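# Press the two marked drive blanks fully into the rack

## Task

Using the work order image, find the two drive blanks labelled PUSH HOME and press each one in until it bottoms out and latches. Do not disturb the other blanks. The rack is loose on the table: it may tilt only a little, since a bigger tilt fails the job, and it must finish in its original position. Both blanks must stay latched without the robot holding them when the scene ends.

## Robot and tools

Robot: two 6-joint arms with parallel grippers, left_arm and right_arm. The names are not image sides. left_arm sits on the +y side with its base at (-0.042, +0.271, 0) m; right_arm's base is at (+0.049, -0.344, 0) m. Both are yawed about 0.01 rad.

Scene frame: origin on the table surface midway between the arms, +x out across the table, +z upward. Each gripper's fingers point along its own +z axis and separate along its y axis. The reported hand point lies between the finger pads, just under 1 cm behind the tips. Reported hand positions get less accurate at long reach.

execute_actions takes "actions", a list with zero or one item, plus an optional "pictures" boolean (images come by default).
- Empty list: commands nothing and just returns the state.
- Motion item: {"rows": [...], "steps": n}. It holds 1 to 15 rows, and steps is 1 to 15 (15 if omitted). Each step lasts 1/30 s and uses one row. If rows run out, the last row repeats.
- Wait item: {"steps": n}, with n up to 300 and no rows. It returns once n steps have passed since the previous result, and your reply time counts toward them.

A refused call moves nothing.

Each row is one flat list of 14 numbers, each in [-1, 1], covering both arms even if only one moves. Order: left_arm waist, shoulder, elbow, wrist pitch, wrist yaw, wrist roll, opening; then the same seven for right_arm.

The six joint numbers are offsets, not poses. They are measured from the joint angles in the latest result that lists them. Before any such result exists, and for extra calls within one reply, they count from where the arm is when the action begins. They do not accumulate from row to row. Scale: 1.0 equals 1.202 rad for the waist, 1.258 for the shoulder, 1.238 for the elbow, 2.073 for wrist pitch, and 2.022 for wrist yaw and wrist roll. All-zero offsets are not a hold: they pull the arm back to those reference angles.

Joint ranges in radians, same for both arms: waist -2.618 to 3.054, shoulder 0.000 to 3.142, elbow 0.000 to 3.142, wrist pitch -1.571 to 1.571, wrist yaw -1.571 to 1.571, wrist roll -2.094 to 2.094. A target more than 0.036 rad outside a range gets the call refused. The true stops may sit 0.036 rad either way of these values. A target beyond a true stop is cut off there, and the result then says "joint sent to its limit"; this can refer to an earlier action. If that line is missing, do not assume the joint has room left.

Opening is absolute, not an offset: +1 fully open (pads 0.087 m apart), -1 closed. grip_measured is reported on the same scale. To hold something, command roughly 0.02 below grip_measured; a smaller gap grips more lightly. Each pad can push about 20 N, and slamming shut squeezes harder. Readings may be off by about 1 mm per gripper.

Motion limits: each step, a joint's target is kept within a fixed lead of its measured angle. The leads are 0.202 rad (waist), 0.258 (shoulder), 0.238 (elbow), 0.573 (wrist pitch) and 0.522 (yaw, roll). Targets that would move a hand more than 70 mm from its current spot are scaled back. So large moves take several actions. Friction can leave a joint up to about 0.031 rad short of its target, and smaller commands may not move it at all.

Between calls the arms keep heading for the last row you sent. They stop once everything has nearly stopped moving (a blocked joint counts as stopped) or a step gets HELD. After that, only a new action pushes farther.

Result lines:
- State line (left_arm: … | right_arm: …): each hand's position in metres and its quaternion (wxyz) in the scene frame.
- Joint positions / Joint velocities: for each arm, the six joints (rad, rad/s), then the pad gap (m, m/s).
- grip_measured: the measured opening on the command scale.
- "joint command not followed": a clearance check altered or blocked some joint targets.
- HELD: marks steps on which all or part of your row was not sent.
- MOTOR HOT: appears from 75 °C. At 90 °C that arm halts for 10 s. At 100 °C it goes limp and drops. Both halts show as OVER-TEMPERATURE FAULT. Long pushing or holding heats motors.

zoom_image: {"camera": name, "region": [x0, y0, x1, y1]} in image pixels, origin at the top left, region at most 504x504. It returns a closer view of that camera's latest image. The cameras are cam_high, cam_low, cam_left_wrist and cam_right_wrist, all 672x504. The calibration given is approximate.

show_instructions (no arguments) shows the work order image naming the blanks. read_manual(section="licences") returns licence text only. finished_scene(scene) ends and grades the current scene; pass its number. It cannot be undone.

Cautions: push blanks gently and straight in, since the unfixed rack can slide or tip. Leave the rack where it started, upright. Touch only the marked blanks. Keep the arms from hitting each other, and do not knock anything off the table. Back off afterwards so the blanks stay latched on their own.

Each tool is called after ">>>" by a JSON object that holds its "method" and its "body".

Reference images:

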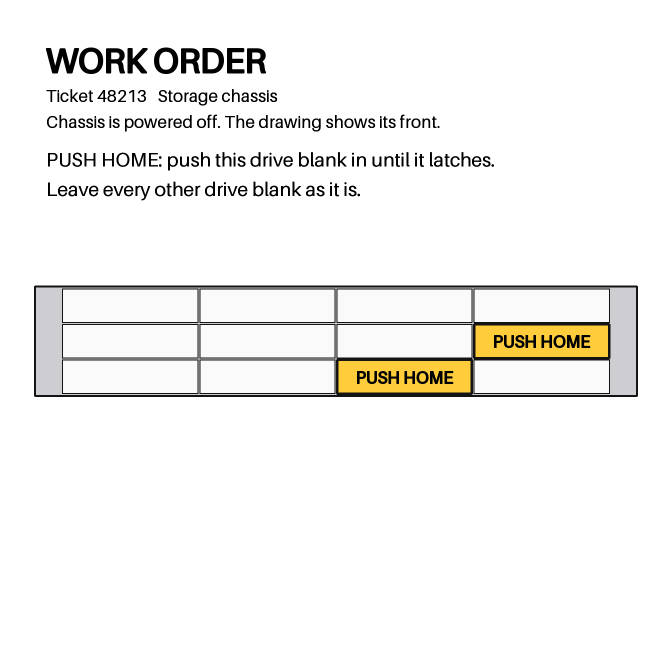

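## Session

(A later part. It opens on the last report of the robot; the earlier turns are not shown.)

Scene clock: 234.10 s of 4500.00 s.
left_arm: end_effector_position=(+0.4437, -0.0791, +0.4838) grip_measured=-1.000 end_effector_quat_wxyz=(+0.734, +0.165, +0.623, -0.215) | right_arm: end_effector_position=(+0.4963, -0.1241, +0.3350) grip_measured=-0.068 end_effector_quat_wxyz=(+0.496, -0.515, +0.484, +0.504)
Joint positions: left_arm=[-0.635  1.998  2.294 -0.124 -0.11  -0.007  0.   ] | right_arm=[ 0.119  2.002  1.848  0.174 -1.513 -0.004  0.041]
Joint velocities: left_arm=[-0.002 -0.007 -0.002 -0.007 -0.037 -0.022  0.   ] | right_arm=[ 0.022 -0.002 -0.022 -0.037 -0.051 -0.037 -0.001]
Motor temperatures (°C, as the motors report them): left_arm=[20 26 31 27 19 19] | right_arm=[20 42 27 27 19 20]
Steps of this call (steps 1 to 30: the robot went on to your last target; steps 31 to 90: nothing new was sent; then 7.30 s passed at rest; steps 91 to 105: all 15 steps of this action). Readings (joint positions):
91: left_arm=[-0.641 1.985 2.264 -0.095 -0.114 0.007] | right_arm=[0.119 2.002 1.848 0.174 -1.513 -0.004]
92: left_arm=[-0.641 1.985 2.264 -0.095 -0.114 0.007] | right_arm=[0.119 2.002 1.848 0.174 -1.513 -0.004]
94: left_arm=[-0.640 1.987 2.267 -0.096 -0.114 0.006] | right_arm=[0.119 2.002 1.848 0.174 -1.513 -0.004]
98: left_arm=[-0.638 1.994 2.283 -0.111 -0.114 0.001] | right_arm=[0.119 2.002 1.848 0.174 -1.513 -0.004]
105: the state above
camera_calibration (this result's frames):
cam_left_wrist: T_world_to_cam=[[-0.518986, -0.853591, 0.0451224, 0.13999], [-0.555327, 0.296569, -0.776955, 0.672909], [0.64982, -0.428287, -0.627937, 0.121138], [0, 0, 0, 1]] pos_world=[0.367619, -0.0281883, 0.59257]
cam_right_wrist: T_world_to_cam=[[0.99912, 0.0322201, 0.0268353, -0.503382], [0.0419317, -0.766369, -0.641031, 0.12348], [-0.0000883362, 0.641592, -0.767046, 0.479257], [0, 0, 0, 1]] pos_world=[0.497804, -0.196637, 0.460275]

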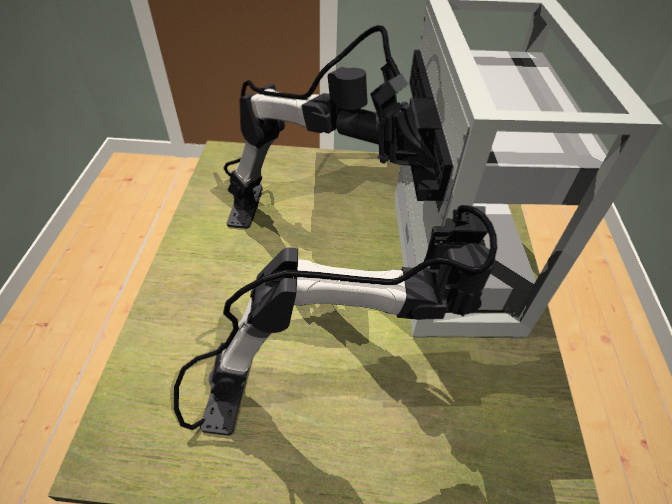

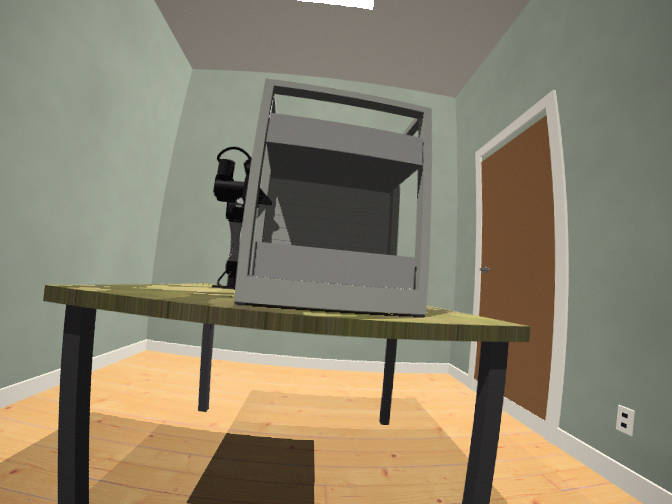

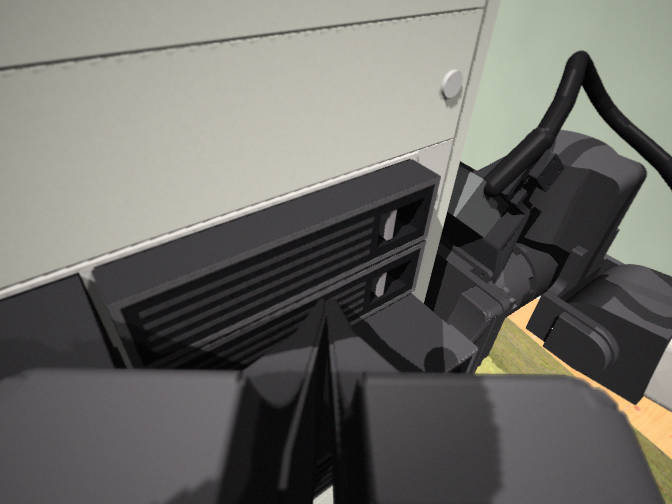

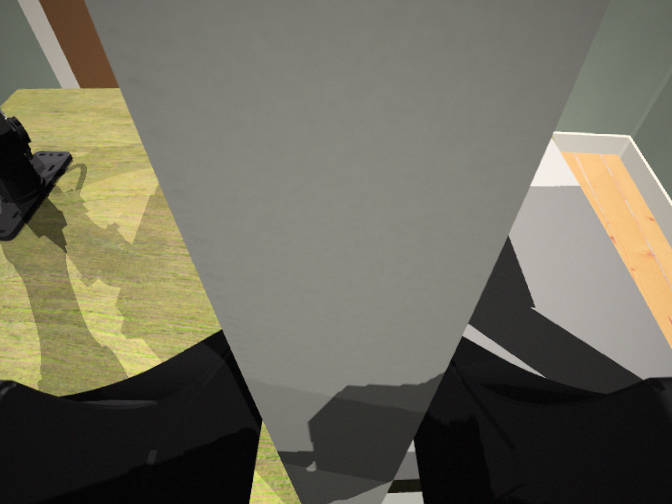

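>>> {"method": "execute_actions", "body": {"actions": [{"rows":[[0,-0.005,0,0,0,0,-1,0,0,0,0,0,0,-0.09],[0,-0.015,-0.01,0.003,0,0,-1,0,0,0,0,0,0,-0.09],[0,-0.028,-0.028,0.006,0,0,-1,0,0,0,0,0,0,-0.09],[0,-0.043,-0.05,0.009,0,0,-1,0,0,0,0,0,0,-0.09],[0,-0.06,-0.074,0.012,0,0,-1,0,0,0,0,0,0,-0.09],[0,-0.08,-0.1,0.015,0,0,-1,0,0,0,0,0,0,-0.09],[0,-0.1,-0.127,0.018,0,0,-1,0,0,0,0,0,0,-0.09],[0,-0.125,-0.157,0.021,0,0,-1,0,0,0,0,0,0,-0.09],[0,-0.15,-0.188,0.024,0,0,-1,0,0,0,0,0,0,-0.09],[0,-0.175,-0.218,0.027,0,0,-1,0,0,0,0,0,0,-0.09],[0,-0.2,-0.248,0.03,0,0,-1,0,0,0,0,0,0,-0.09],[0,-0.225,-0.277,0.033,0,0,-1,0,0,0,0,0,0,-0.09],[0,-0.25,-0.305,0.035,0,0,-1,0,0,0,0,0,0,-0.09],[0,-0.27,-0.325,0.035,0,0,-1,0,0,0,0,0,0,-0.09],[0,-0.285,-0.34,0.035,0,0,-1,0,0,0,0,0,0,-0.09]],"steps":15}], "pictures": false}}

>>> {"method": "execute_actions", "body": {"actions": [{"steps":10}]}}

Scene clock: 254.17 s of 4500.00 s.
left_arm: end_effector_position=(+0.3891, -0.0399, +0.4811) grip_measured=-1.000 end_effector_quat_wxyz=(+0.721, +0.172, +0.636, -0.214) | right_arm: end_effector_position=(+0.4963, -0.1241, +0.3350) grip_measured=-0.068 end_effector_quat_wxyz=(+0.496, -0.515, +0.484, +0.504)
Joint positions: left_arm=[-0.638  1.701  1.93  -0.096 -0.104 -0.01   0.   ] | right_arm=[ 0.119  2.002  1.848  0.174 -1.513 -0.004  0.041]
Joint velocities: left_arm=[-0.002 -0.813 -0.72   0.037 -0.081 -0.007  0.   ] | right_arm=[-0.002 -0.012 -0.007  0.007  0.022 -0.022  0.001]
Motor temperatures (°C, as the motors report them): left_arm=[21 24 31 28 20 19] | right_arm=[20 43 28 27 19 20]
Steps of this call (steps 1 to 15: the robot went on to your last target; steps 16 to 90: nothing new was sent; then 16.57 s passed at rest; steps 91 to 105: all 15 steps of this action). Readings (joint positions):
91: left_arm=[-0.638 1.993 2.294 -0.127 -0.105 -0.010] | right_arm=[0.119 2.002 1.848 0.174 -1.513 -0.004]
92: left_arm=[-0.638 1.991 2.294 -0.128 -0.104 -0.010] | right_arm=[0.119 2.002 1.848 0.174 -1.513 -0.004]
94: left_arm=[-0.638 1.982 2.282 -0.126 -0.104 -0.010] | right_arm=[0.119 2.002 1.848 0.174 -1.513 -0.004]
98: left_arm=[-0.638 1.913 2.173 -0.112 -0.104 -0.010] | right_arm=[0.119 2.002 1.848 0.174 -1.513 -0.004]
105: the state above

Scene clock: 254.50 s of 4500.00 s.
left_arm: end_effector_position=(+0.3743, -0.0285, +0.5022) grip_measured=-1.000 end_effector_quat_wxyz=(+0.738, +0.165, +0.617, -0.221) | right_arm: end_effector_position=(+0.4963, -0.1241, +0.3350) grip_measured=-0.068 end_effector_quat_wxyz=(+0.496, -0.515, +0.484, +0.504)
Joint positions: left_arm=[-0.638  1.641  1.897 -0.068 -0.104 -0.01   0.   ] | right_arm=[ 0.119  2.002  1.848  0.174 -1.513 -0.004  0.041]
Joint velocities: left_arm=[-0.012 -0.002 -0.061 -0.007 -0.066  0.022  0.   ] | right_arm=[ 0.002  0.007 -0.002 -0.051 -0.022 -0.051 -0.001]
Motor temperatures (°C, as the motors report them): left_arm=[21 25 31 28 19 19] | right_arm=[20 43 28 27 19 20]
Steps of this call (steps 1 to 10: the robot went on to your last target). Readings (joint positions):
1: left_arm=[-0.638 1.678 1.912 -0.094 -0.104 -0.010] | right_arm=[0.119 2.002 1.848 0.174 -1.513 -0.004]
2: left_arm=[-0.638 1.662 1.905 -0.091 -0.104 -0.010] | right_arm=[0.119 2.002 1.848 0.174 -1.513 -0.004]
4: left_arm=[-0.638 1.646 1.903 -0.079 -0.104 -0.010] | right_arm=[0.119 2.002 1.848 0.174 -1.513 -0.004]
8: left_arm=[-0.638 1.641 1.901 -0.068 -0.104 -0.010] | right_arm=[0.119 2.002 1.848 0.174 -1.513 -0.004]
10: the state above
camera_calibration (this result's frames):
cam_left_wrist: T_world_to_cam=[[-0.526368, -0.848872, 0.048496, 0.147521], [-0.54366, 0.292162, -0.786813, 0.634141], [0.653735, -0.440519, -0.615283, 0.191233], [0, 0, 0, 1]] pos_world=[0.297392, 0.0241966, 0.609458]
cam_right_wrist: T_world_to_cam=[[0.99912, 0.0322201, 0.0268353, -0.503382], [0.0419317, -0.766369, -0.641031, 0.12348], [-0.0000883362, 0.641592, -0.767046, 0.479257], [0, 0, 0, 1]] pos_world=[0.497804, -0.196637, 0.460275]

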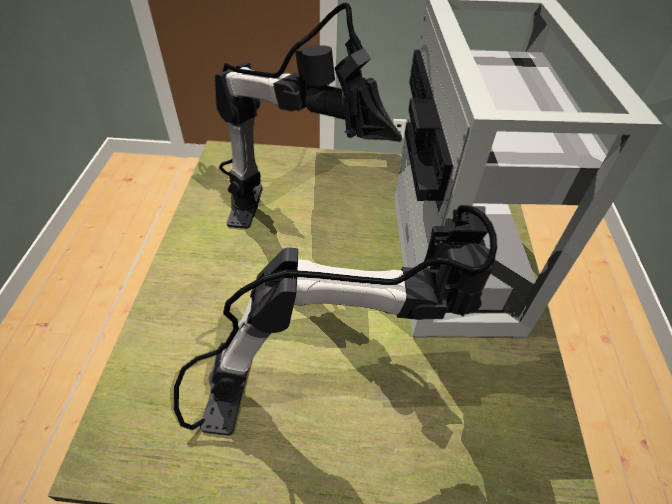

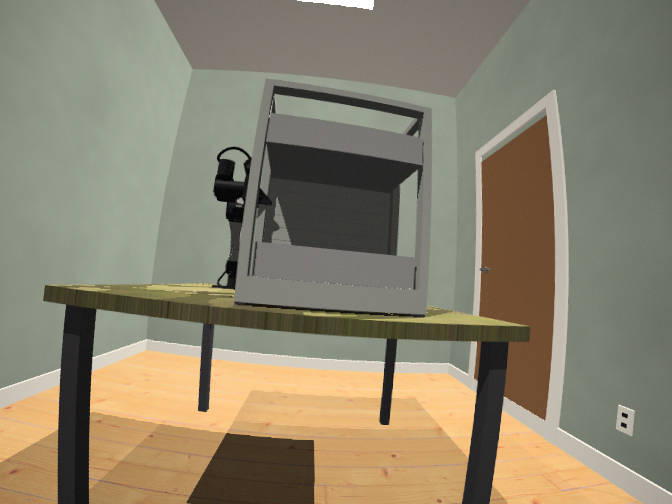

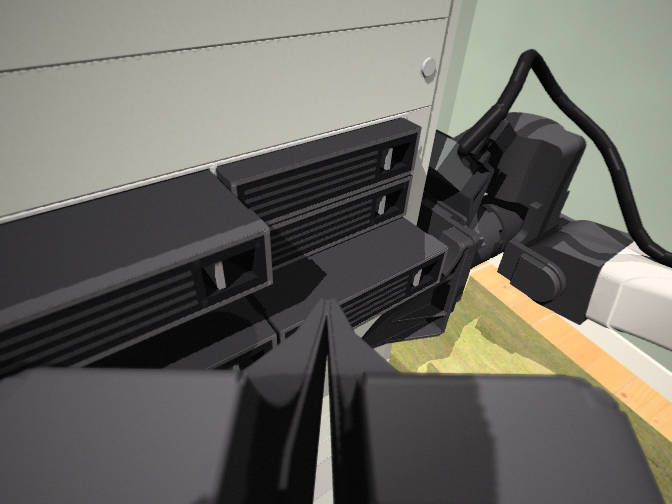

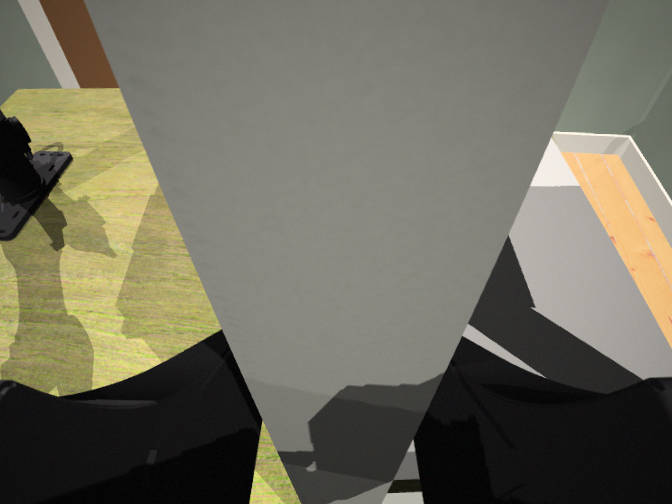

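>>> {"method": "zoom_image", "body": {"camera": "cam_high", "region": [400, 110, 470, 210]}}

>>> {"method": "zoom_image", "body": {"camera": "cam_left_wrist", "region": [340, 110, 460, 250]}}

Region (400, 110, 470, 210) of cam_high's 672x504 image, scaled by 5.040, with more detail than that image has; it fills the left 353 columns of this view, and the rest is white.

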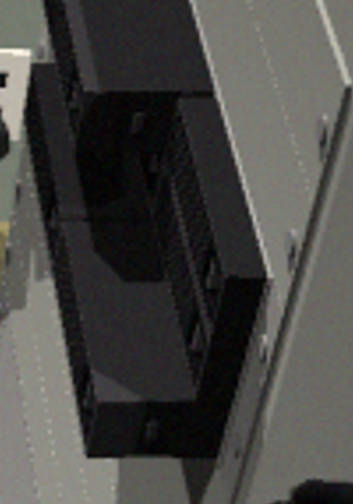

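Region (340, 110, 460, 250) of cam_left_wrist's 672x504 image, scaled by 3.600, with more detail than that image has; it fills the left 432 columns of this view, and the rest is white.

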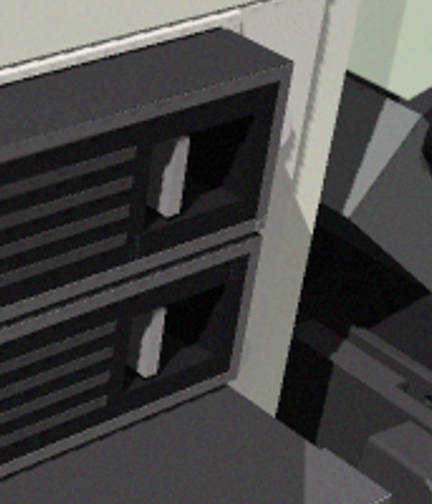

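>>> {"method": "execute_actions", "body": {"actions": [{"rows":[[0,-0.012,-0.02,0.015,0.005,0,-1,0,0,0,0,0,0,-0.09],[0,-0.026,-0.05,0.035,0.01,0,-1,0,0,0,0,0,0,-0.09],[0,-0.042,-0.09,0.06,0.016,0,-1,0,0,0,0,0,0,-0.09],[0,-0.058,-0.13,0.085,0.022,0,-1,0,0,0,0,0,0,-0.09],[0.005,-0.074,-0.17,0.11,0.028,0,-1,0,0,0,0,0,0,-0.09],[0.015,-0.09,-0.21,0.135,0.034,0,-1,0,0,0,0,0,0,-0.09],[0.025,-0.105,-0.25,0.16,0.04,0,-1,0,0,0,0,0,0,-0.09],[0.04,-0.12,-0.29,0.185,0.046,0,-1,0,0,0,0,0,0,-0.09],[0.055,-0.133,-0.33,0.21,0.052,0,-1,0,0,0,0,0,0,-0.09],[0.07,-0.145,-0.37,0.235,0.055,0,-1,0,0,0,0,0,0,-0.09],[0.085,-0.155,-0.41,0.26,0.055,0,-1,0,0,0,0,0,0,-0.09],[0.1,-0.163,-0.45,0.285,0.055,0,-1,0,0,0,0,0,0,-0.09],[0.115,-0.17,-0.49,0.31,0.055,0,-1,0,0,0,0,0,0,-0.09],[0.127,-0.174,-0.52,0.33,0.055,0,-1,0,0,0,0,0,0,-0.09],[0.135,-0.176,-0.546,0.346,0.055,0,-1,0,0,0,0,0,0,-0.09]],"steps":15}], "pictures": false}}

>>> {"method": "execute_actions", "body": {"actions": [{"steps":15}]}}

Scene clock: 271.67 s of 4500.00 s.
left_arm: end_effector_position=(+0.3808, +0.0281, +0.4362) grip_measured=-1.000 end_effector_quat_wxyz=(+0.779, +0.145, +0.573, -0.209) | right_arm: end_effector_position=(+0.4963, -0.1241, +0.3350) grip_measured=-0.068 end_effector_quat_wxyz=(+0.496, -0.515, +0.484, +0.504)
Joint positions: left_arm=[-0.505  1.442  1.304  0.443 -0.014 -0.01   0.   ] | right_arm=[ 0.119  2.002  1.848  0.174 -1.513 -0.004  0.041]
Joint velocities: left_arm=[ 0.466 -0.164 -1.184  1.326  0.125  0.007  0.   ] | right_arm=[-0.002 -0.037 -0.022  0.007  0.095  0.007  0.001]
Motor temperatures (°C, as the motors report them): left_arm=[20 25 30 28 19 19] | right_arm=[20 43 28 27 19 20]
Steps of this call (steps 1 to 30: the robot went on to your last target; steps 31 to 90: nothing new was sent; then 13.67 s passed at rest; steps 91 to 105: all 15 steps of this action). Readings (joint positions):
91: left_arm=[-0.638 1.641 1.892 -0.067 -0.104 -0.010] | right_arm=[0.119 2.002 1.848 0.174 -1.513 -0.004]
92: left_arm=[-0.638 1.639 1.886 -0.058 -0.103 -0.010] | right_arm=[0.119 2.002 1.848 0.174 -1.513 -0.004]
94: left_arm=[-0.638 1.614 1.828 -0.013 -0.094 -0.010] | right_arm=[0.119 2.002 1.848 0.174 -1.513 -0.004]
98: left_arm=[-0.627 1.537 1.640 0.125 -0.058 -0.010] | right_arm=[0.119 2.002 1.848 0.174 -1.513 -0.004]
105: the state above

Scene clock: 272.17 s of 4500.00 s.
left_arm: end_effector_position=(+0.3813, +0.0400, +0.4443) grip_measured=-1.000 end_effector_quat_wxyz=(+0.809, +0.132, +0.533, -0.210) | right_arm: end_effector_position=(+0.4963, -0.1241, +0.3350) grip_measured=-0.068 end_effector_quat_wxyz=(+0.496, -0.515, +0.484, +0.504)
Joint positions: left_arm=[-0.479  1.436  1.228  0.618 -0.003 -0.01   0.   ] | right_arm=[ 0.119  2.002  1.848  0.174 -1.513 -0.004  0.041]
Joint velocities: left_arm=[-0.002 -0.007 -0.007  0.081  0.007  0.037  0.   ] | right_arm=[-0.007  0.012 -0.002  0.037  0.007  0.022 -0.   ]
Motor temperatures (°C, as the motors report them): left_arm=[20 25 30 28 19 19] | right_arm=[20 43 28 27 19 20]
Steps of this call (steps 1 to 15: the robot went on to your last target). Readings (joint positions):
1: left_arm=[-0.491 1.439 1.271 0.477 -0.014 -0.010] | right_arm=[0.119 2.002 1.848 0.174 -1.513 -0.004]
2: left_arm=[-0.483 1.439 1.250 0.501 -0.014 -0.010] | right_arm=[0.119 2.002 1.848 0.174 -1.513 -0.004]
4: left_arm=[-0.479 1.439 1.229 0.530 -0.013 -0.010] | right_arm=[0.119 2.002 1.848 0.174 -1.513 -0.004]
8: left_arm=[-0.479 1.438 1.228 0.585 -0.006 -0.010] | right_arm=[0.119 2.002 1.848 0.174 -1.513 -0.004]
15: the state above
camera_calibration (this result's frames):
cam_left_wrist: T_world_to_cam=[[-0.481273, -0.876066, 0.0297503, 0.204397], [-0.386705, 0.181736, -0.904119, 0.569079], [0.786661, -0.446632, -0.426243, 0.0468261], [0, 0, 0, 1]] pos_world=[0.2816, 0.0965575, 0.528394]
cam_right_wrist: T_world_to_cam=[[0.99912, 0.0322201, 0.0268353, -0.503382], [0.0419317, -0.766369, -0.641031, 0.12348], [-0.0000883362, 0.641592, -0.767046, 0.479257], [0, 0, 0, 1]] pos_world=[0.497804, -0.196637, 0.460275]

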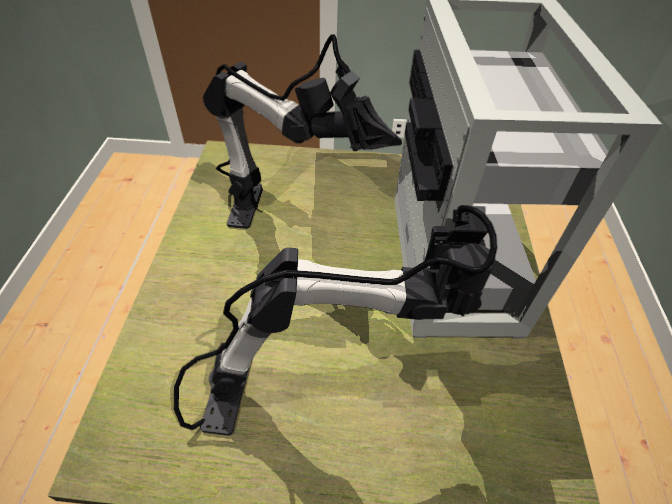

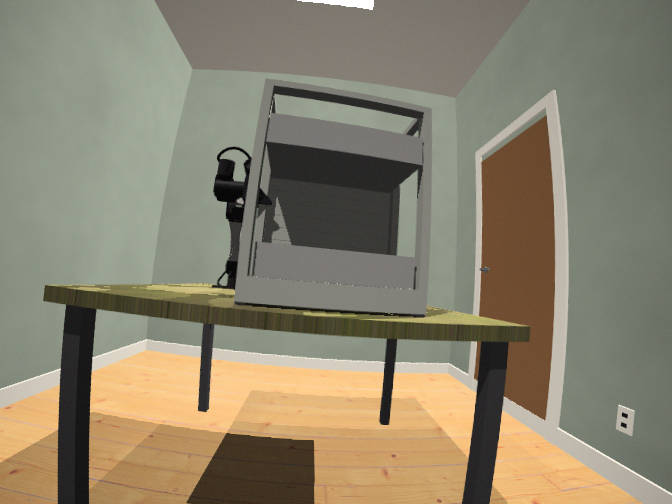

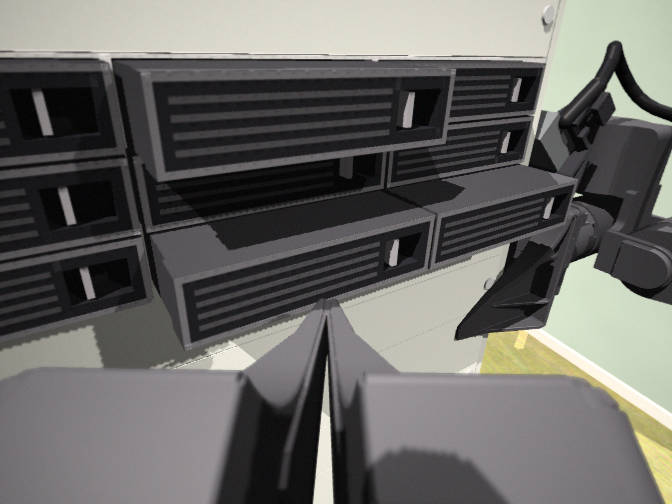

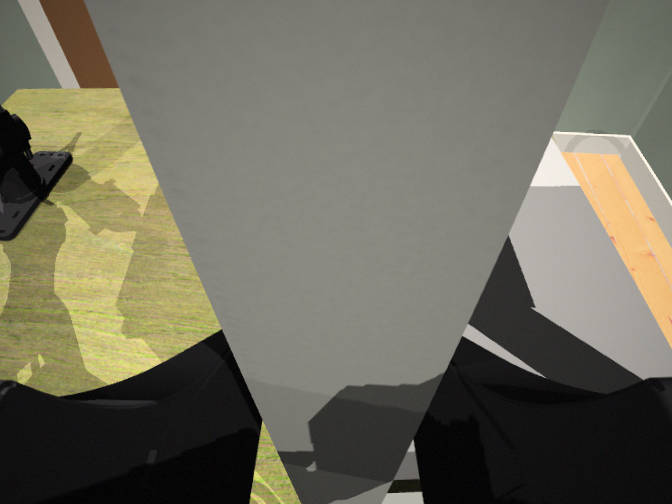

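>>> {"method": "execute_actions", "body": {"actions": [{"rows":[[0,0,0.015,0.005,0,0,-1,0,0,0,0,0,0,-0.09],[0,0,0.025,0.01,0,0,-1,0,0,0,0,0,0,-0.09],[0,0,0.035,0.015,0,0,-1,0,0,0,0,0,0,-0.09],[0,0.005,0.045,0.02,0,0,-1,0,0,0,0,0,0,-0.09],[0,0.01,0.052,0.02,0,0,-1,0,0,0,0,0,0,-0.09],[0,0.015,0.058,0.02,0,0,-1,0,0,0,0,0,0,-0.09],[0,0.02,0.064,0.02,0,0,-1,0,0,0,0,0,0,-0.09],[0,0.025,0.068,0.02,0,0,-1,0,0,0,0,0,0,-0.09],[0,0.03,0.071,0.02,0,0,-1,0,0,0,0,0,0,-0.09],[0,0.036,0.071,0.02,0,0,-1,0,0,0,0,0,0,-0.09]],"steps":15}]}}

Scene clock: 282.37 s of 4500.00 s.
left_arm: end_effector_position=(+0.3846, +0.0380, +0.4682) grip_measured=-1.000 end_effector_quat_wxyz=(+0.825, +0.126, +0.508, -0.214) | right_arm: end_effector_position=(+0.4963, -0.1241, +0.3350) grip_measured=-0.068 end_effector_quat_wxyz=(+0.496, -0.515, +0.484, +0.504)
Joint positions: left_arm=[-0.479  1.468  1.294  0.643 -0.003 -0.01   0.   ] | right_arm=[ 0.119  2.002  1.848  0.174 -1.513 -0.004  0.041]
Joint velocities: left_arm=[-0.012  0.085  0.007 -0.095 -0.125  0.022  0.   ] | right_arm=[-0.012  0.002 -0.012 -0.007  0.007  0.022 -0.   ]
Motor temperatures (°C, as the motors report them): left_arm=[20 25 31 28 19 19] | right_arm=[20 44 28 27 19 20]
Steps of this call (steps 1 to 15: the robot went on to your last target; steps 16 to 90: nothing new was sent; then 6.70 s passed at rest; steps 91 to 105: all 15 steps of this action). Readings (joint positions):
91: left_arm=[-0.479 1.436 1.228 0.624 -0.003 -0.010] | right_arm=[0.119 2.002 1.848 0.174 -1.513 -0.004]
92: left_arm=[-0.479 1.436 1.228 0.624 -0.003 -0.010] | right_arm=[0.119 2.002 1.848 0.174 -1.513 -0.004]
94: left_arm=[-0.479 1.436 1.234 0.624 -0.003 -0.010] | right_arm=[0.119 2.002 1.848 0.174 -1.513 -0.004]
98: left_arm=[-0.479 1.444 1.274 0.630 -0.003 -0.010] | right_arm=[0.119 2.002 1.848 0.174 -1.513 -0.004]
105: the state above
camera_calibration (this result's frames):
cam_left_wrist: T_world_to_cam=[[-0.483402, -0.874912, 0.0291745, 0.204611], [-0.339195, 0.156479, -0.92761, 0.585972], [0.807012, -0.458304, -0.372408, 0.0209031], [0, 0, 0, 1]] pos_world=[0.280799, 0.0969041, 0.545369]
cam_right_wrist: T_world_to_cam=[[0.99912, 0.0322201, 0.0268353, -0.503382], [0.0419317, -0.766369, -0.641031, 0.12348], [-0.0000883362, 0.641592, -0.767046, 0.479257], [0, 0, 0, 1]] pos_world=[0.497804, -0.196637, 0.460275]

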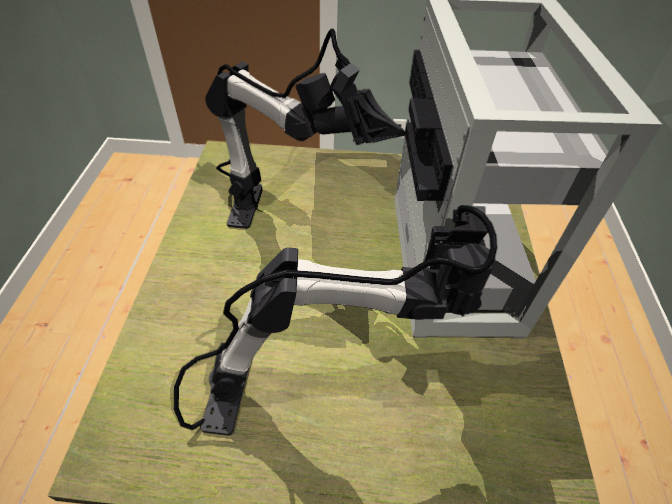

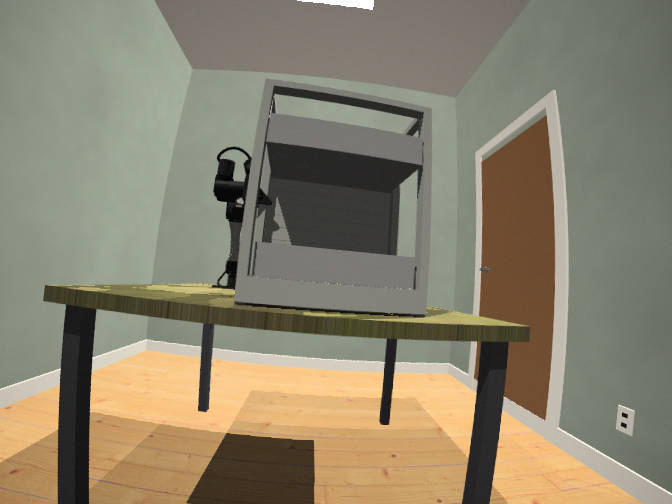

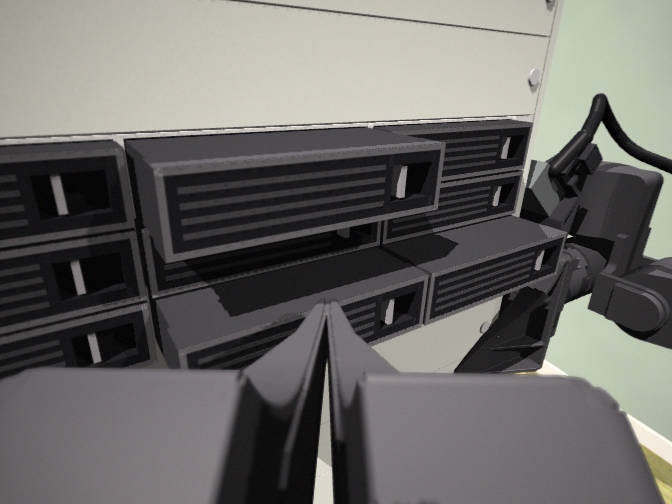

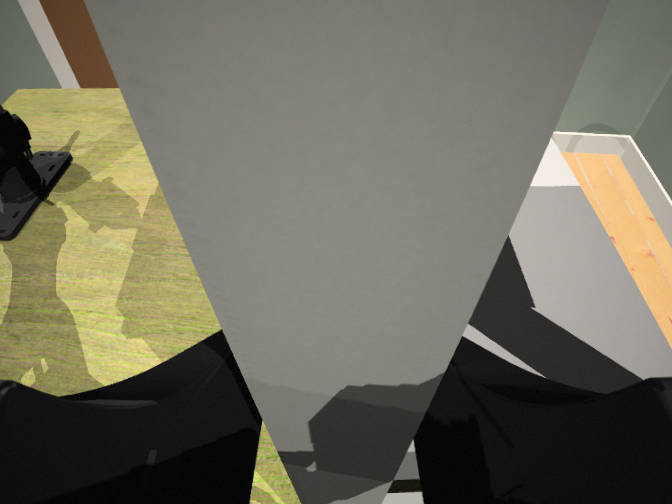

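>>> {"method": "execute_actions", "body": {"actions": [{"rows":[[0,0.012,0,0,0,0,-1,0,0,0,0,0,0,-0.09],[0,0.016,0,0,0,0,-1,0,0,0,0,0,0,-0.09],[0,0.02,0,0,0,0,-1,0,0,0,0,0,0,-0.09],[0,0.024,0,0,0,0,-1,0,0,0,0,0,0,-0.09],[0,0.028,0,0,0,0,-1,0,0,0,0,0,0,-0.09],[0,0.031,0,0,0,0,-1,0,0,0,0,0,0,-0.09]],"steps":12}]}}

Scene clock: 289.53 s of 4500.00 s.
left_arm: end_effector_position=(+0.3932, +0.0333, +0.4549) grip_measured=-1.000 end_effector_quat_wxyz=(+0.817, +0.129, +0.520, -0.212) | right_arm: end_effector_position=(+0.4963, -0.1241, +0.3350) grip_measured=-0.068 end_effector_quat_wxyz=(+0.496, -0.515, +0.484, +0.504)
Joint positions: left_arm=[-0.479  1.496  1.294  0.643 -0.003 -0.01   0.   ] | right_arm=[ 0.119  2.002  1.848  0.174 -1.513 -0.004  0.041]
Joint velocities: left_arm=[-0.012 -0.007 -0.007  0.007  0.007 -0.066  0.   ] | right_arm=[-0.027 -0.007  0.002 -0.022  0.022  0.022 -0.001]
Motor temperatures (°C, as the motors report them): left_arm=[20 25 31 28 19 19] | right_arm=[20 44 28 27 19 20]
Steps of this call (steps 1 to 15: the robot went on to your last target; steps 16 to 90: nothing new was sent; then 3.77 s passed at rest; steps 91 to 102: all 12 steps of this action). Readings (joint positions):
91: left_arm=[-0.479 1.472 1.294 0.643 -0.003 -0.010] | right_arm=[0.119 2.002 1.848 0.174 -1.513 -0.004]
92: left_arm=[-0.479 1.472 1.294 0.643 -0.003 -0.010] | right_arm=[0.119 2.002 1.848 0.174 -1.513 -0.004]
94: left_arm=[-0.479 1.474 1.294 0.643 -0.003 -0.010] | right_arm=[0.119 2.002 1.848 0.174 -1.513 -0.004]
98: left_arm=[-0.479 1.489 1.294 0.643 -0.003 -0.010] | right_arm=[0.119 2.002 1.848 0.174 -1.513 -0.004]
102: the state above
camera_calibration (this result's frames):
cam_left_wrist: T_world_to_cam=[[-0.482677, -0.875308, 0.0293178, 0.204715], [-0.362051, 0.168944, -0.916721, 0.580919], [0.79746, -0.453095, -0.398451, 0.0222635], [0, 0, 0, 1]] pos_world=[0.29138, 0.0911339, 0.535409]
cam_right_wrist: T_world_to_cam=[[0.99912, 0.0322201, 0.0268353, -0.503382], [0.0419317, -0.766369, -0.641031, 0.12348], [-0.0000883362, 0.641592, -0.767046, 0.479257], [0, 0, 0, 1]] pos_world=[0.497804, -0.196637, 0.460275]

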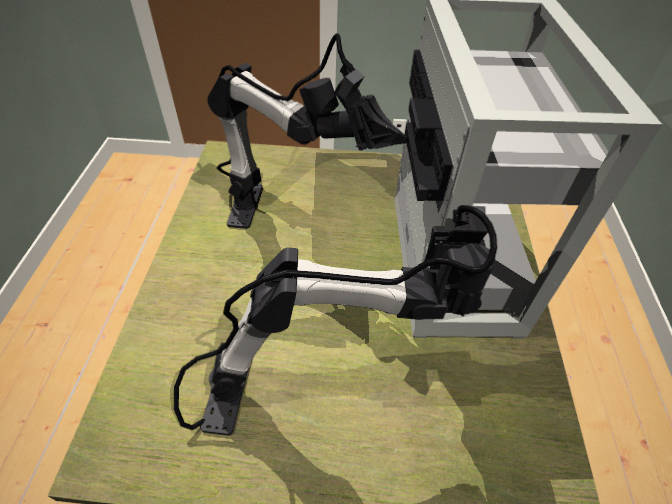

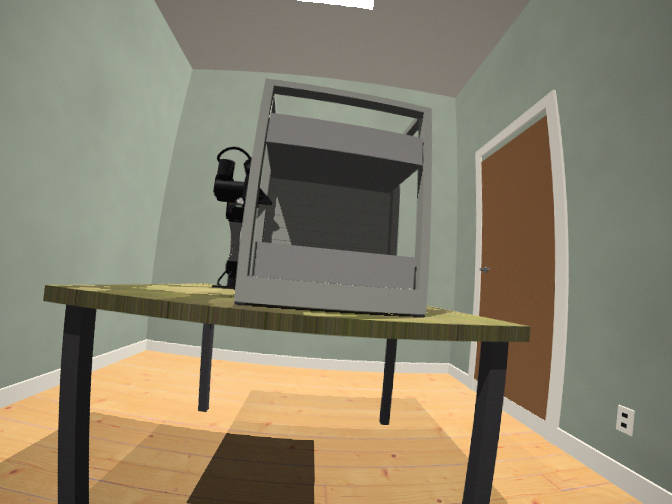

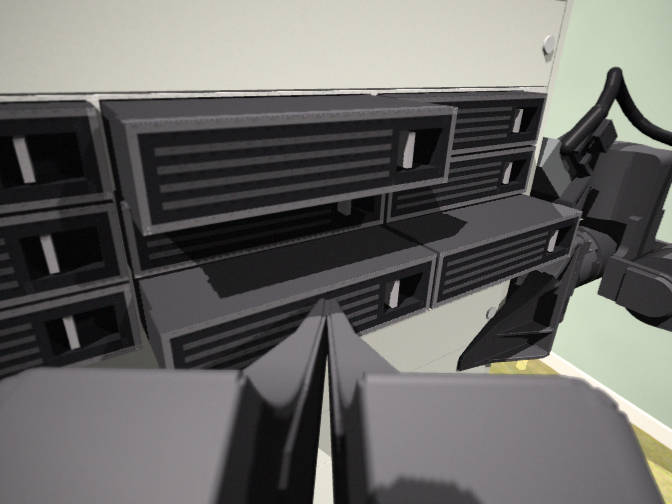

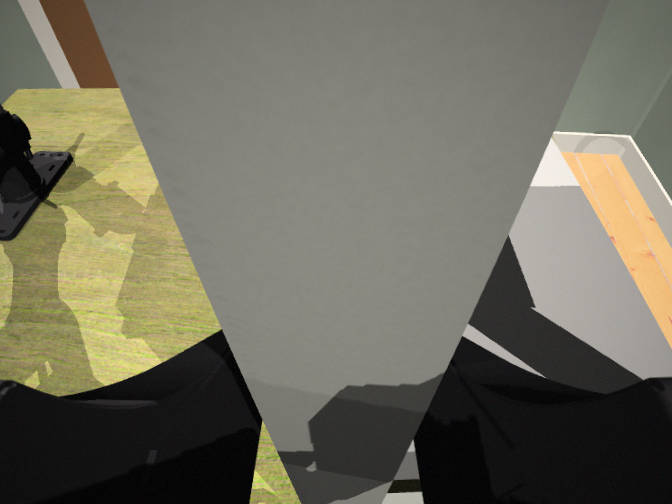

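>>> {"method": "execute_actions", "body": {"actions": [{"rows":[[0,0.012,0.016,0,0,0,-1,0,0,0,0,0,0,-0.09],[0,0.018,0.021,0,0,0,-1,0,0,0,0,0,0,-0.09],[0.004,0.025,0.026,0,-0.003,0,-1,0,0,0,0,0,0,-0.09],[0.008,0.032,0.03,-0.002,-0.006,0,-1,0,0,0,0,0,0,-0.09],[0.012,0.039,0.034,-0.004,-0.009,0,-1,0,0,0,0,0,0,-0.09],[0.016,0.046,0.038,-0.006,-0.012,0,-1,0,0,0,0,0,0,-0.09],[0.02,0.052,0.043,-0.008,-0.015,0,-1,0,0,0,0,0,0,-0.09],[0.023,0.058,0.048,-0.01,-0.015,0,-1,0,0,0,0,0,0,-0.09],[0.026,0.064,0.053,-0.01,-0.015,0,-1,0,0,0,0,0,0,-0.09],[0.028,0.07,0.058,-0.01,-0.015,0,-1,0,0,0,0,0,0,-0.09],[0.03,0.076,0.063,-0.01,-0.015,0,-1,0,0,0,0,0,0,-0.09],[0.032,0.082,0.068,-0.01,-0.015,0,-1,0,0,0,0,0,0,-0.09],[0.034,0.087,0.072,-0.01,-0.015,0,-1,0,0,0,0,0,0,-0.09],[0.036,0.091,0.076,-0.01,-0.015,0,-1,0,0,0,0,0,0,-0.09],[0.037,0.094,0.079,-0.01,-0.015,0,-1,0,0,0,0,0,0,-0.09]],"steps":15}], "pictures": false}}

>>> {"method": "execute_actions", "body": {"actions": [{"steps":8}]}}

Scene clock: 302.20 s of 4500.00 s.
left_arm: end_effector_position=(+0.4159, +0.0340, +0.4547) grip_measured=-1.000 end_effector_quat_wxyz=(+0.820, +0.122, +0.522, -0.202) | right_arm: end_effector_position=(+0.4963, -0.1241, +0.3350) grip_measured=-0.068 end_effector_quat_wxyz=(+0.496, -0.515, +0.484, +0.504)
Joint positions: left_arm=[-0.458  1.571  1.365  0.645 -0.006 -0.01   0.   ] | right_arm=[ 0.119  2.002  1.848  0.174 -1.513 -0.004  0.041]
Joint velocities: left_arm=[ 0.066  0.159  0.168  0.037 -0.051  0.037  0.   ] | right_arm=[ 0.007  0.007 -0.002  0.022 -0.022 -0.11  -0.   ]
Motor temperatures (°C, as the motors report them): left_arm=[20 25 32 27 19 19] | right_arm=[20 45 28 27 19 20]
Steps of this call (steps 1 to 15: the robot went on to your last target; steps 16 to 90: nothing new was sent; then 9.17 s passed at rest; steps 91 to 105: all 15 steps of this action). Readings (joint positions):
91: left_arm=[-0.479 1.496 1.294 0.643 -0.003 -0.010] | right_arm=[0.119 2.002 1.848 0.174 -1.513 -0.004]
92: left_arm=[-0.479 1.496 1.294 0.643 -0.003 -0.010] | right_arm=[0.119 2.002 1.848 0.174 -1.513 -0.004]
94: left_arm=[-0.479 1.500 1.297 0.643 -0.003 -0.010] | right_arm=[0.119 2.002 1.848 0.174 -1.513 -0.004]
98: left_arm=[-0.474 1.522 1.318 0.643 -0.006 -0.010] | right_arm=[0.119 2.002 1.848 0.174 -1.513 -0.004]
105: the state above

Scene clock: 302.47 s of 4500.00 s.
left_arm: end_effector_position=(+0.4184, +0.0342, +0.4548) grip_measured=-1.000 end_effector_quat_wxyz=(+0.820, +0.121, +0.522, -0.201) | right_arm: end_effector_position=(+0.4963, -0.1241, +0.3350) grip_measured=-0.068 end_effector_quat_wxyz=(+0.496, -0.515, +0.484, +0.504)
Joint positions: left_arm=[-0.455  1.579  1.373  0.647 -0.006 -0.01   0.   ] | right_arm=[ 0.119  2.002  1.848  0.174 -1.513 -0.004  0.041]
Joint velocities: left_arm=[ 0.007  0.002 -0.007  0.022 -0.037 -0.007  0.   ] | right_arm=[-0.007 -0.007 -0.017 -0.037 -0.11  -0.081  0.   ]
Motor temperatures (°C, as the motors report them): left_arm=[20 25 32 27 19 19] | right_arm=[20 45 28 27 19 20]
Steps of this call (steps 1 to 8: the robot went on to your last target). Readings (joint positions):
1: left_arm=[-0.457 1.575 1.369 0.646 -0.006 -0.010] | right_arm=[0.119 2.002 1.848 0.174 -1.513 -0.004]
2: left_arm=[-0.456 1.578 1.372 0.647 -0.006 -0.010] | right_arm=[0.119 2.002 1.848 0.174 -1.513 -0.004]
4: left_arm=[-0.455 1.579 1.373 0.647 -0.006 -0.010] | right_arm=[0.119 2.002 1.848 0.174 -1.513 -0.004]
8: the state above
camera_calibration (this result's frames):
cam_left_wrist: T_world_to_cam=[[-0.459087, -0.887858, 0.0307786, 0.207554], [-0.366432, 0.157683, -0.916986, 0.592164], [0.8093, -0.432255, -0.39773, -0.00340965], [0, 0, 0, 1]] pos_world=[0.315032, 0.0894299, 0.535262]
cam_right_wrist: T_world_to_cam=[[0.99912, 0.0322201, 0.0268353, -0.503382], [0.0419317, -0.766369, -0.641031, 0.12348], [-0.0000883362, 0.641592, -0.767046, 0.479257], [0, 0, 0, 1]] pos_world=[0.497804, -0.196637, 0.460275]

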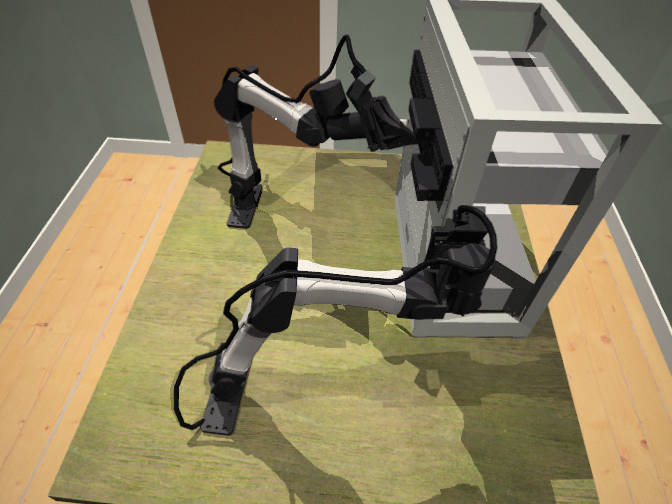

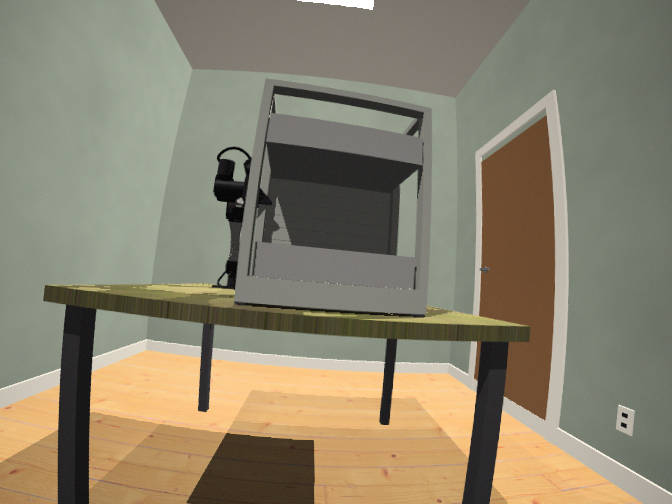

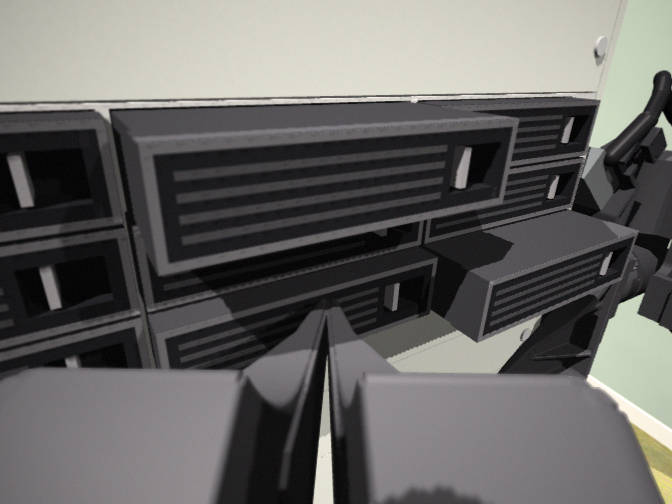

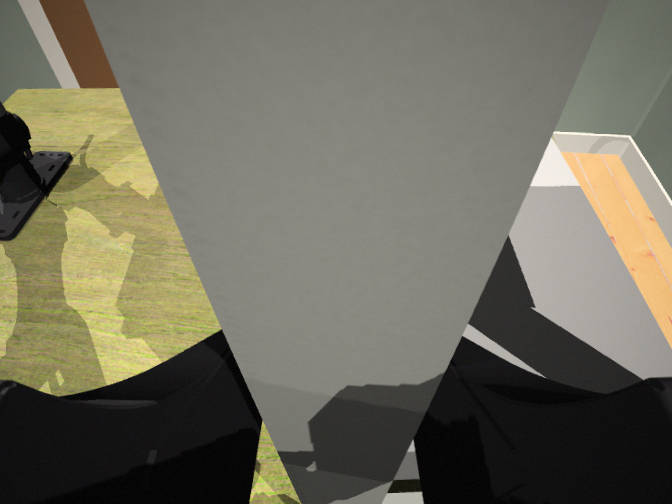

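>>> {"method": "execute_actions", "body": {"actions": [{"rows":[[0.018,0.028,0.016,-0.012,-0.012,0,-1,0,0,0,0,0,0,-0.09],[0.02,0.033,0.019,-0.013,-0.013,0,-1,0,0,0,0,0,0,-0.09],[0.022,0.038,0.023,-0.014,-0.014,0,-1,0,0,0,0,0,0,-0.09],[0.024,0.043,0.027,-0.015,-0.015,0,-1,0,0,0,0,0,0,-0.09],[0.026,0.048,0.031,-0.016,-0.016,0,-1,0,0,0,0,0,0,-0.09],[0.028,0.053,0.035,-0.017,-0.017,0,-1,0,0,0,0,0,0,-0.09],[0.03,0.058,0.039,-0.018,-0.018,0,-1,0,0,0,0,0,0,-0.09],[0.033,0.063,0.043,-0.019,-0.02,0,-1,0,0,0,0,0,0,-0.09],[0.036,0.068,0.046,-0.02,-0.022,0,-1,0,0,0,0,0,0,-0.09],[0.039,0.073,0.048,-0.021,-0.024,0,-1,0,0,0,0,0,0,-0.09],[0.042,0.078,0.05,-0.022,-0.026,0,-1,0,0,0,0,0,0,-0.09],[0.045,0.083,0.05,-0.023,-0.028,0,-1,0,0,0,0,0,0,-0.09],[0.048,0.087,0.05,-0.025,-0.03,0,-1,0,0,0,0,0,0,-0.09],[0.05,0.09,0.05,-0.025,-0.03,0,-1,0,0,0,0,0,0,-0.09]],"steps":15}], "pictures": false}}

>>> {"method": "execute_actions", "body": {"actions": [{"steps":8}]}}

Scene clock: 316.93 s of 4500.00 s.
left_arm: end_effector_position=(+0.4308, +0.0354, +0.4538) grip_measured=-1.000 end_effector_quat_wxyz=(+0.821, +0.117, +0.523, -0.200) | right_arm: end_effector_position=(+0.4963, -0.1241, +0.3350) grip_measured=-0.068 end_effector_quat_wxyz=(+0.496, -0.515, +0.484, +0.504)
Joint positions: left_arm=[-0.44   1.619  1.41   0.649 -0.    -0.018  0.   ] | right_arm=[ 0.119  2.002  1.848  0.174 -1.513 -0.004  0.041]
Joint velocities: left_arm=[ 0.002  0.002 -0.002 -0.007 -0.051 -0.007  0.   ] | right_arm=[-0.022 -0.012 -0.012  0.022  0.066  0.007 -0.   ]
Motor temperatures (°C, as the motors report them): left_arm=[20 24 33 27 19 19] | right_arm=[20 45 28 28 19 20]
Steps of this call (steps 1 to 15: the robot went on to your last target; steps 16 to 90: nothing new was sent; then 10.97 s passed at rest; steps 91 to 105: all 15 steps of this action). Readings (joint positions):
91: left_arm=[-0.455 1.579 1.373 0.647 -0.006 -0.010] | right_arm=[0.119 2.002 1.848 0.174 -1.513 -0.004]
92: left_arm=[-0.455 1.579 1.373 0.647 -0.006 -0.010] | right_arm=[0.119 2.002 1.848 0.174 -1.513 -0.004]
94: left_arm=[-0.454 1.584 1.378 0.647 -0.006 -0.010] | right_arm=[0.119 2.002 1.848 0.174 -1.513 -0.004]
98: left_arm=[-0.446 1.609 1.401 0.648 -0.006 -0.010] | right_arm=[0.119 2.002 1.848 0.174 -1.513 -0.004]
105: the state above

Scene clock: 317.20 s of 4500.00 s.
left_arm: end_effector_position=(+0.4308, +0.0355, +0.4538) grip_measured=-1.000 end_effector_quat_wxyz=(+0.820, +0.118, +0.522, -0.202) | right_arm: end_effector_position=(+0.4963, -0.1241, +0.3350) grip_measured=-0.068 end_effector_quat_wxyz=(+0.496, -0.515, +0.484, +0.504)
Joint positions: left_arm=[-0.438  1.619  1.41   0.649  0.004 -0.021  0.   ] | right_arm=[ 0.119  2.002  1.848  0.174 -1.513 -0.004  0.041]
Joint velocities: left_arm=[ 0.002  0.012 -0.027 -0.081  0.022  0.007  0.   ] | right_arm=[ 0.007 -0.042 -0.002 -0.051 -0.051 -0.081 -0.   ]
Motor temperatures (°C, as the motors report them): left_arm=[20 24 33 27 19 19] | right_arm=[20 45 28 28 19 20]
Steps of this call (steps 1 to 8: the robot went on to your last target). Readings (joint positions):
1: left_arm=[-0.439 1.619 1.410 0.649 0.001 -0.018] | right_arm=[0.119 2.002 1.848 0.174 -1.513 -0.004]
2: left_arm=[-0.439 1.619 1.410 0.649 0.002 -0.019] | right_arm=[0.119 2.002 1.848 0.174 -1.513 -0.004]
4: left_arm=[-0.439 1.619 1.410 0.649 0.003 -0.020] | right_arm=[0.119 2.002 1.848 0.174 -1.513 -0.004]
8: the state above
camera_calibration (this result's frames):
cam_left_wrist: T_world_to_cam=[[-0.456038, -0.889195, 0.0368985, 0.210407], [-0.369773, 0.151605, -0.91667, 0.597059], [0.809504, -0.43168, -0.397938, -0.0133452], [0, 0, 0, 1]] pos_world=[0.327533, 0.0908145, 0.534232]
cam_right_wrist: T_world_to_cam=[[0.99912, 0.0322201, 0.0268353, -0.503382], [0.0419317, -0.766369, -0.641031, 0.12348], [-0.0000883362, 0.641592, -0.767046, 0.479257], [0, 0, 0, 1]] pos_world=[0.497804, -0.196637, 0.460275]

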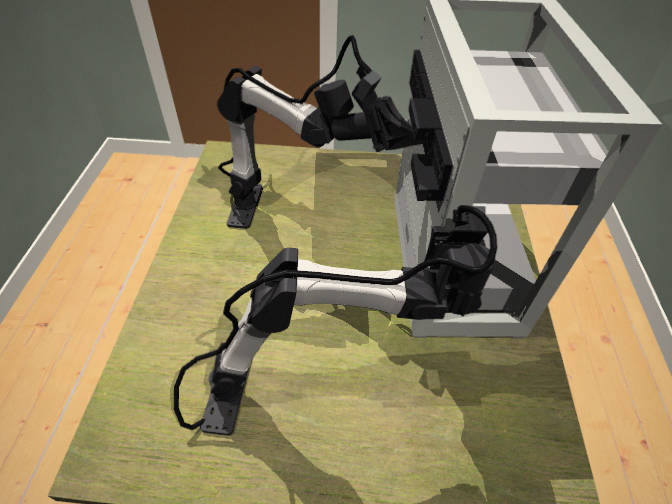

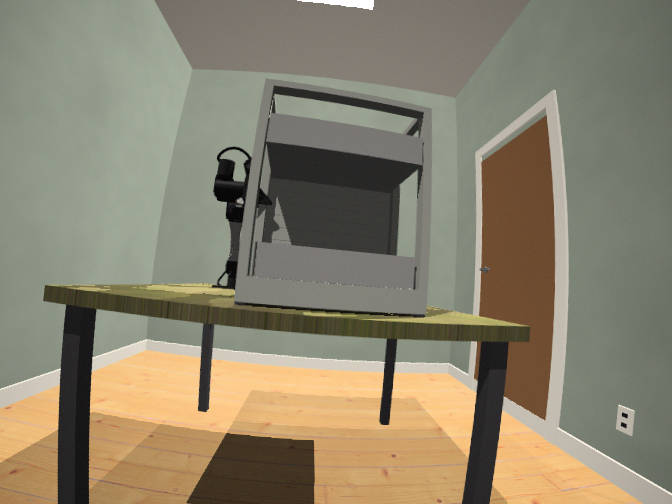

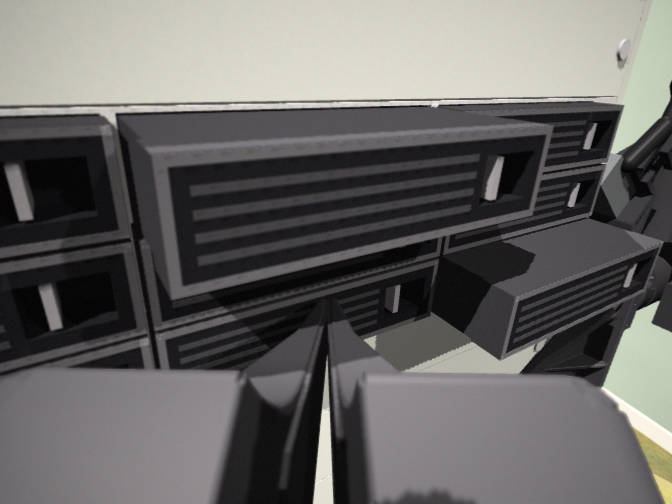

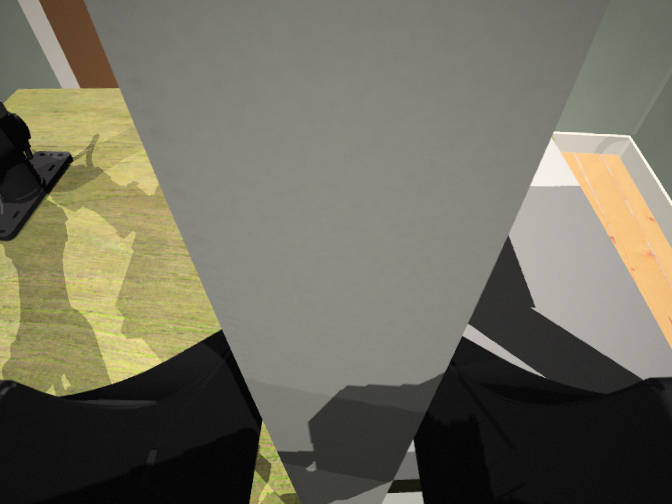

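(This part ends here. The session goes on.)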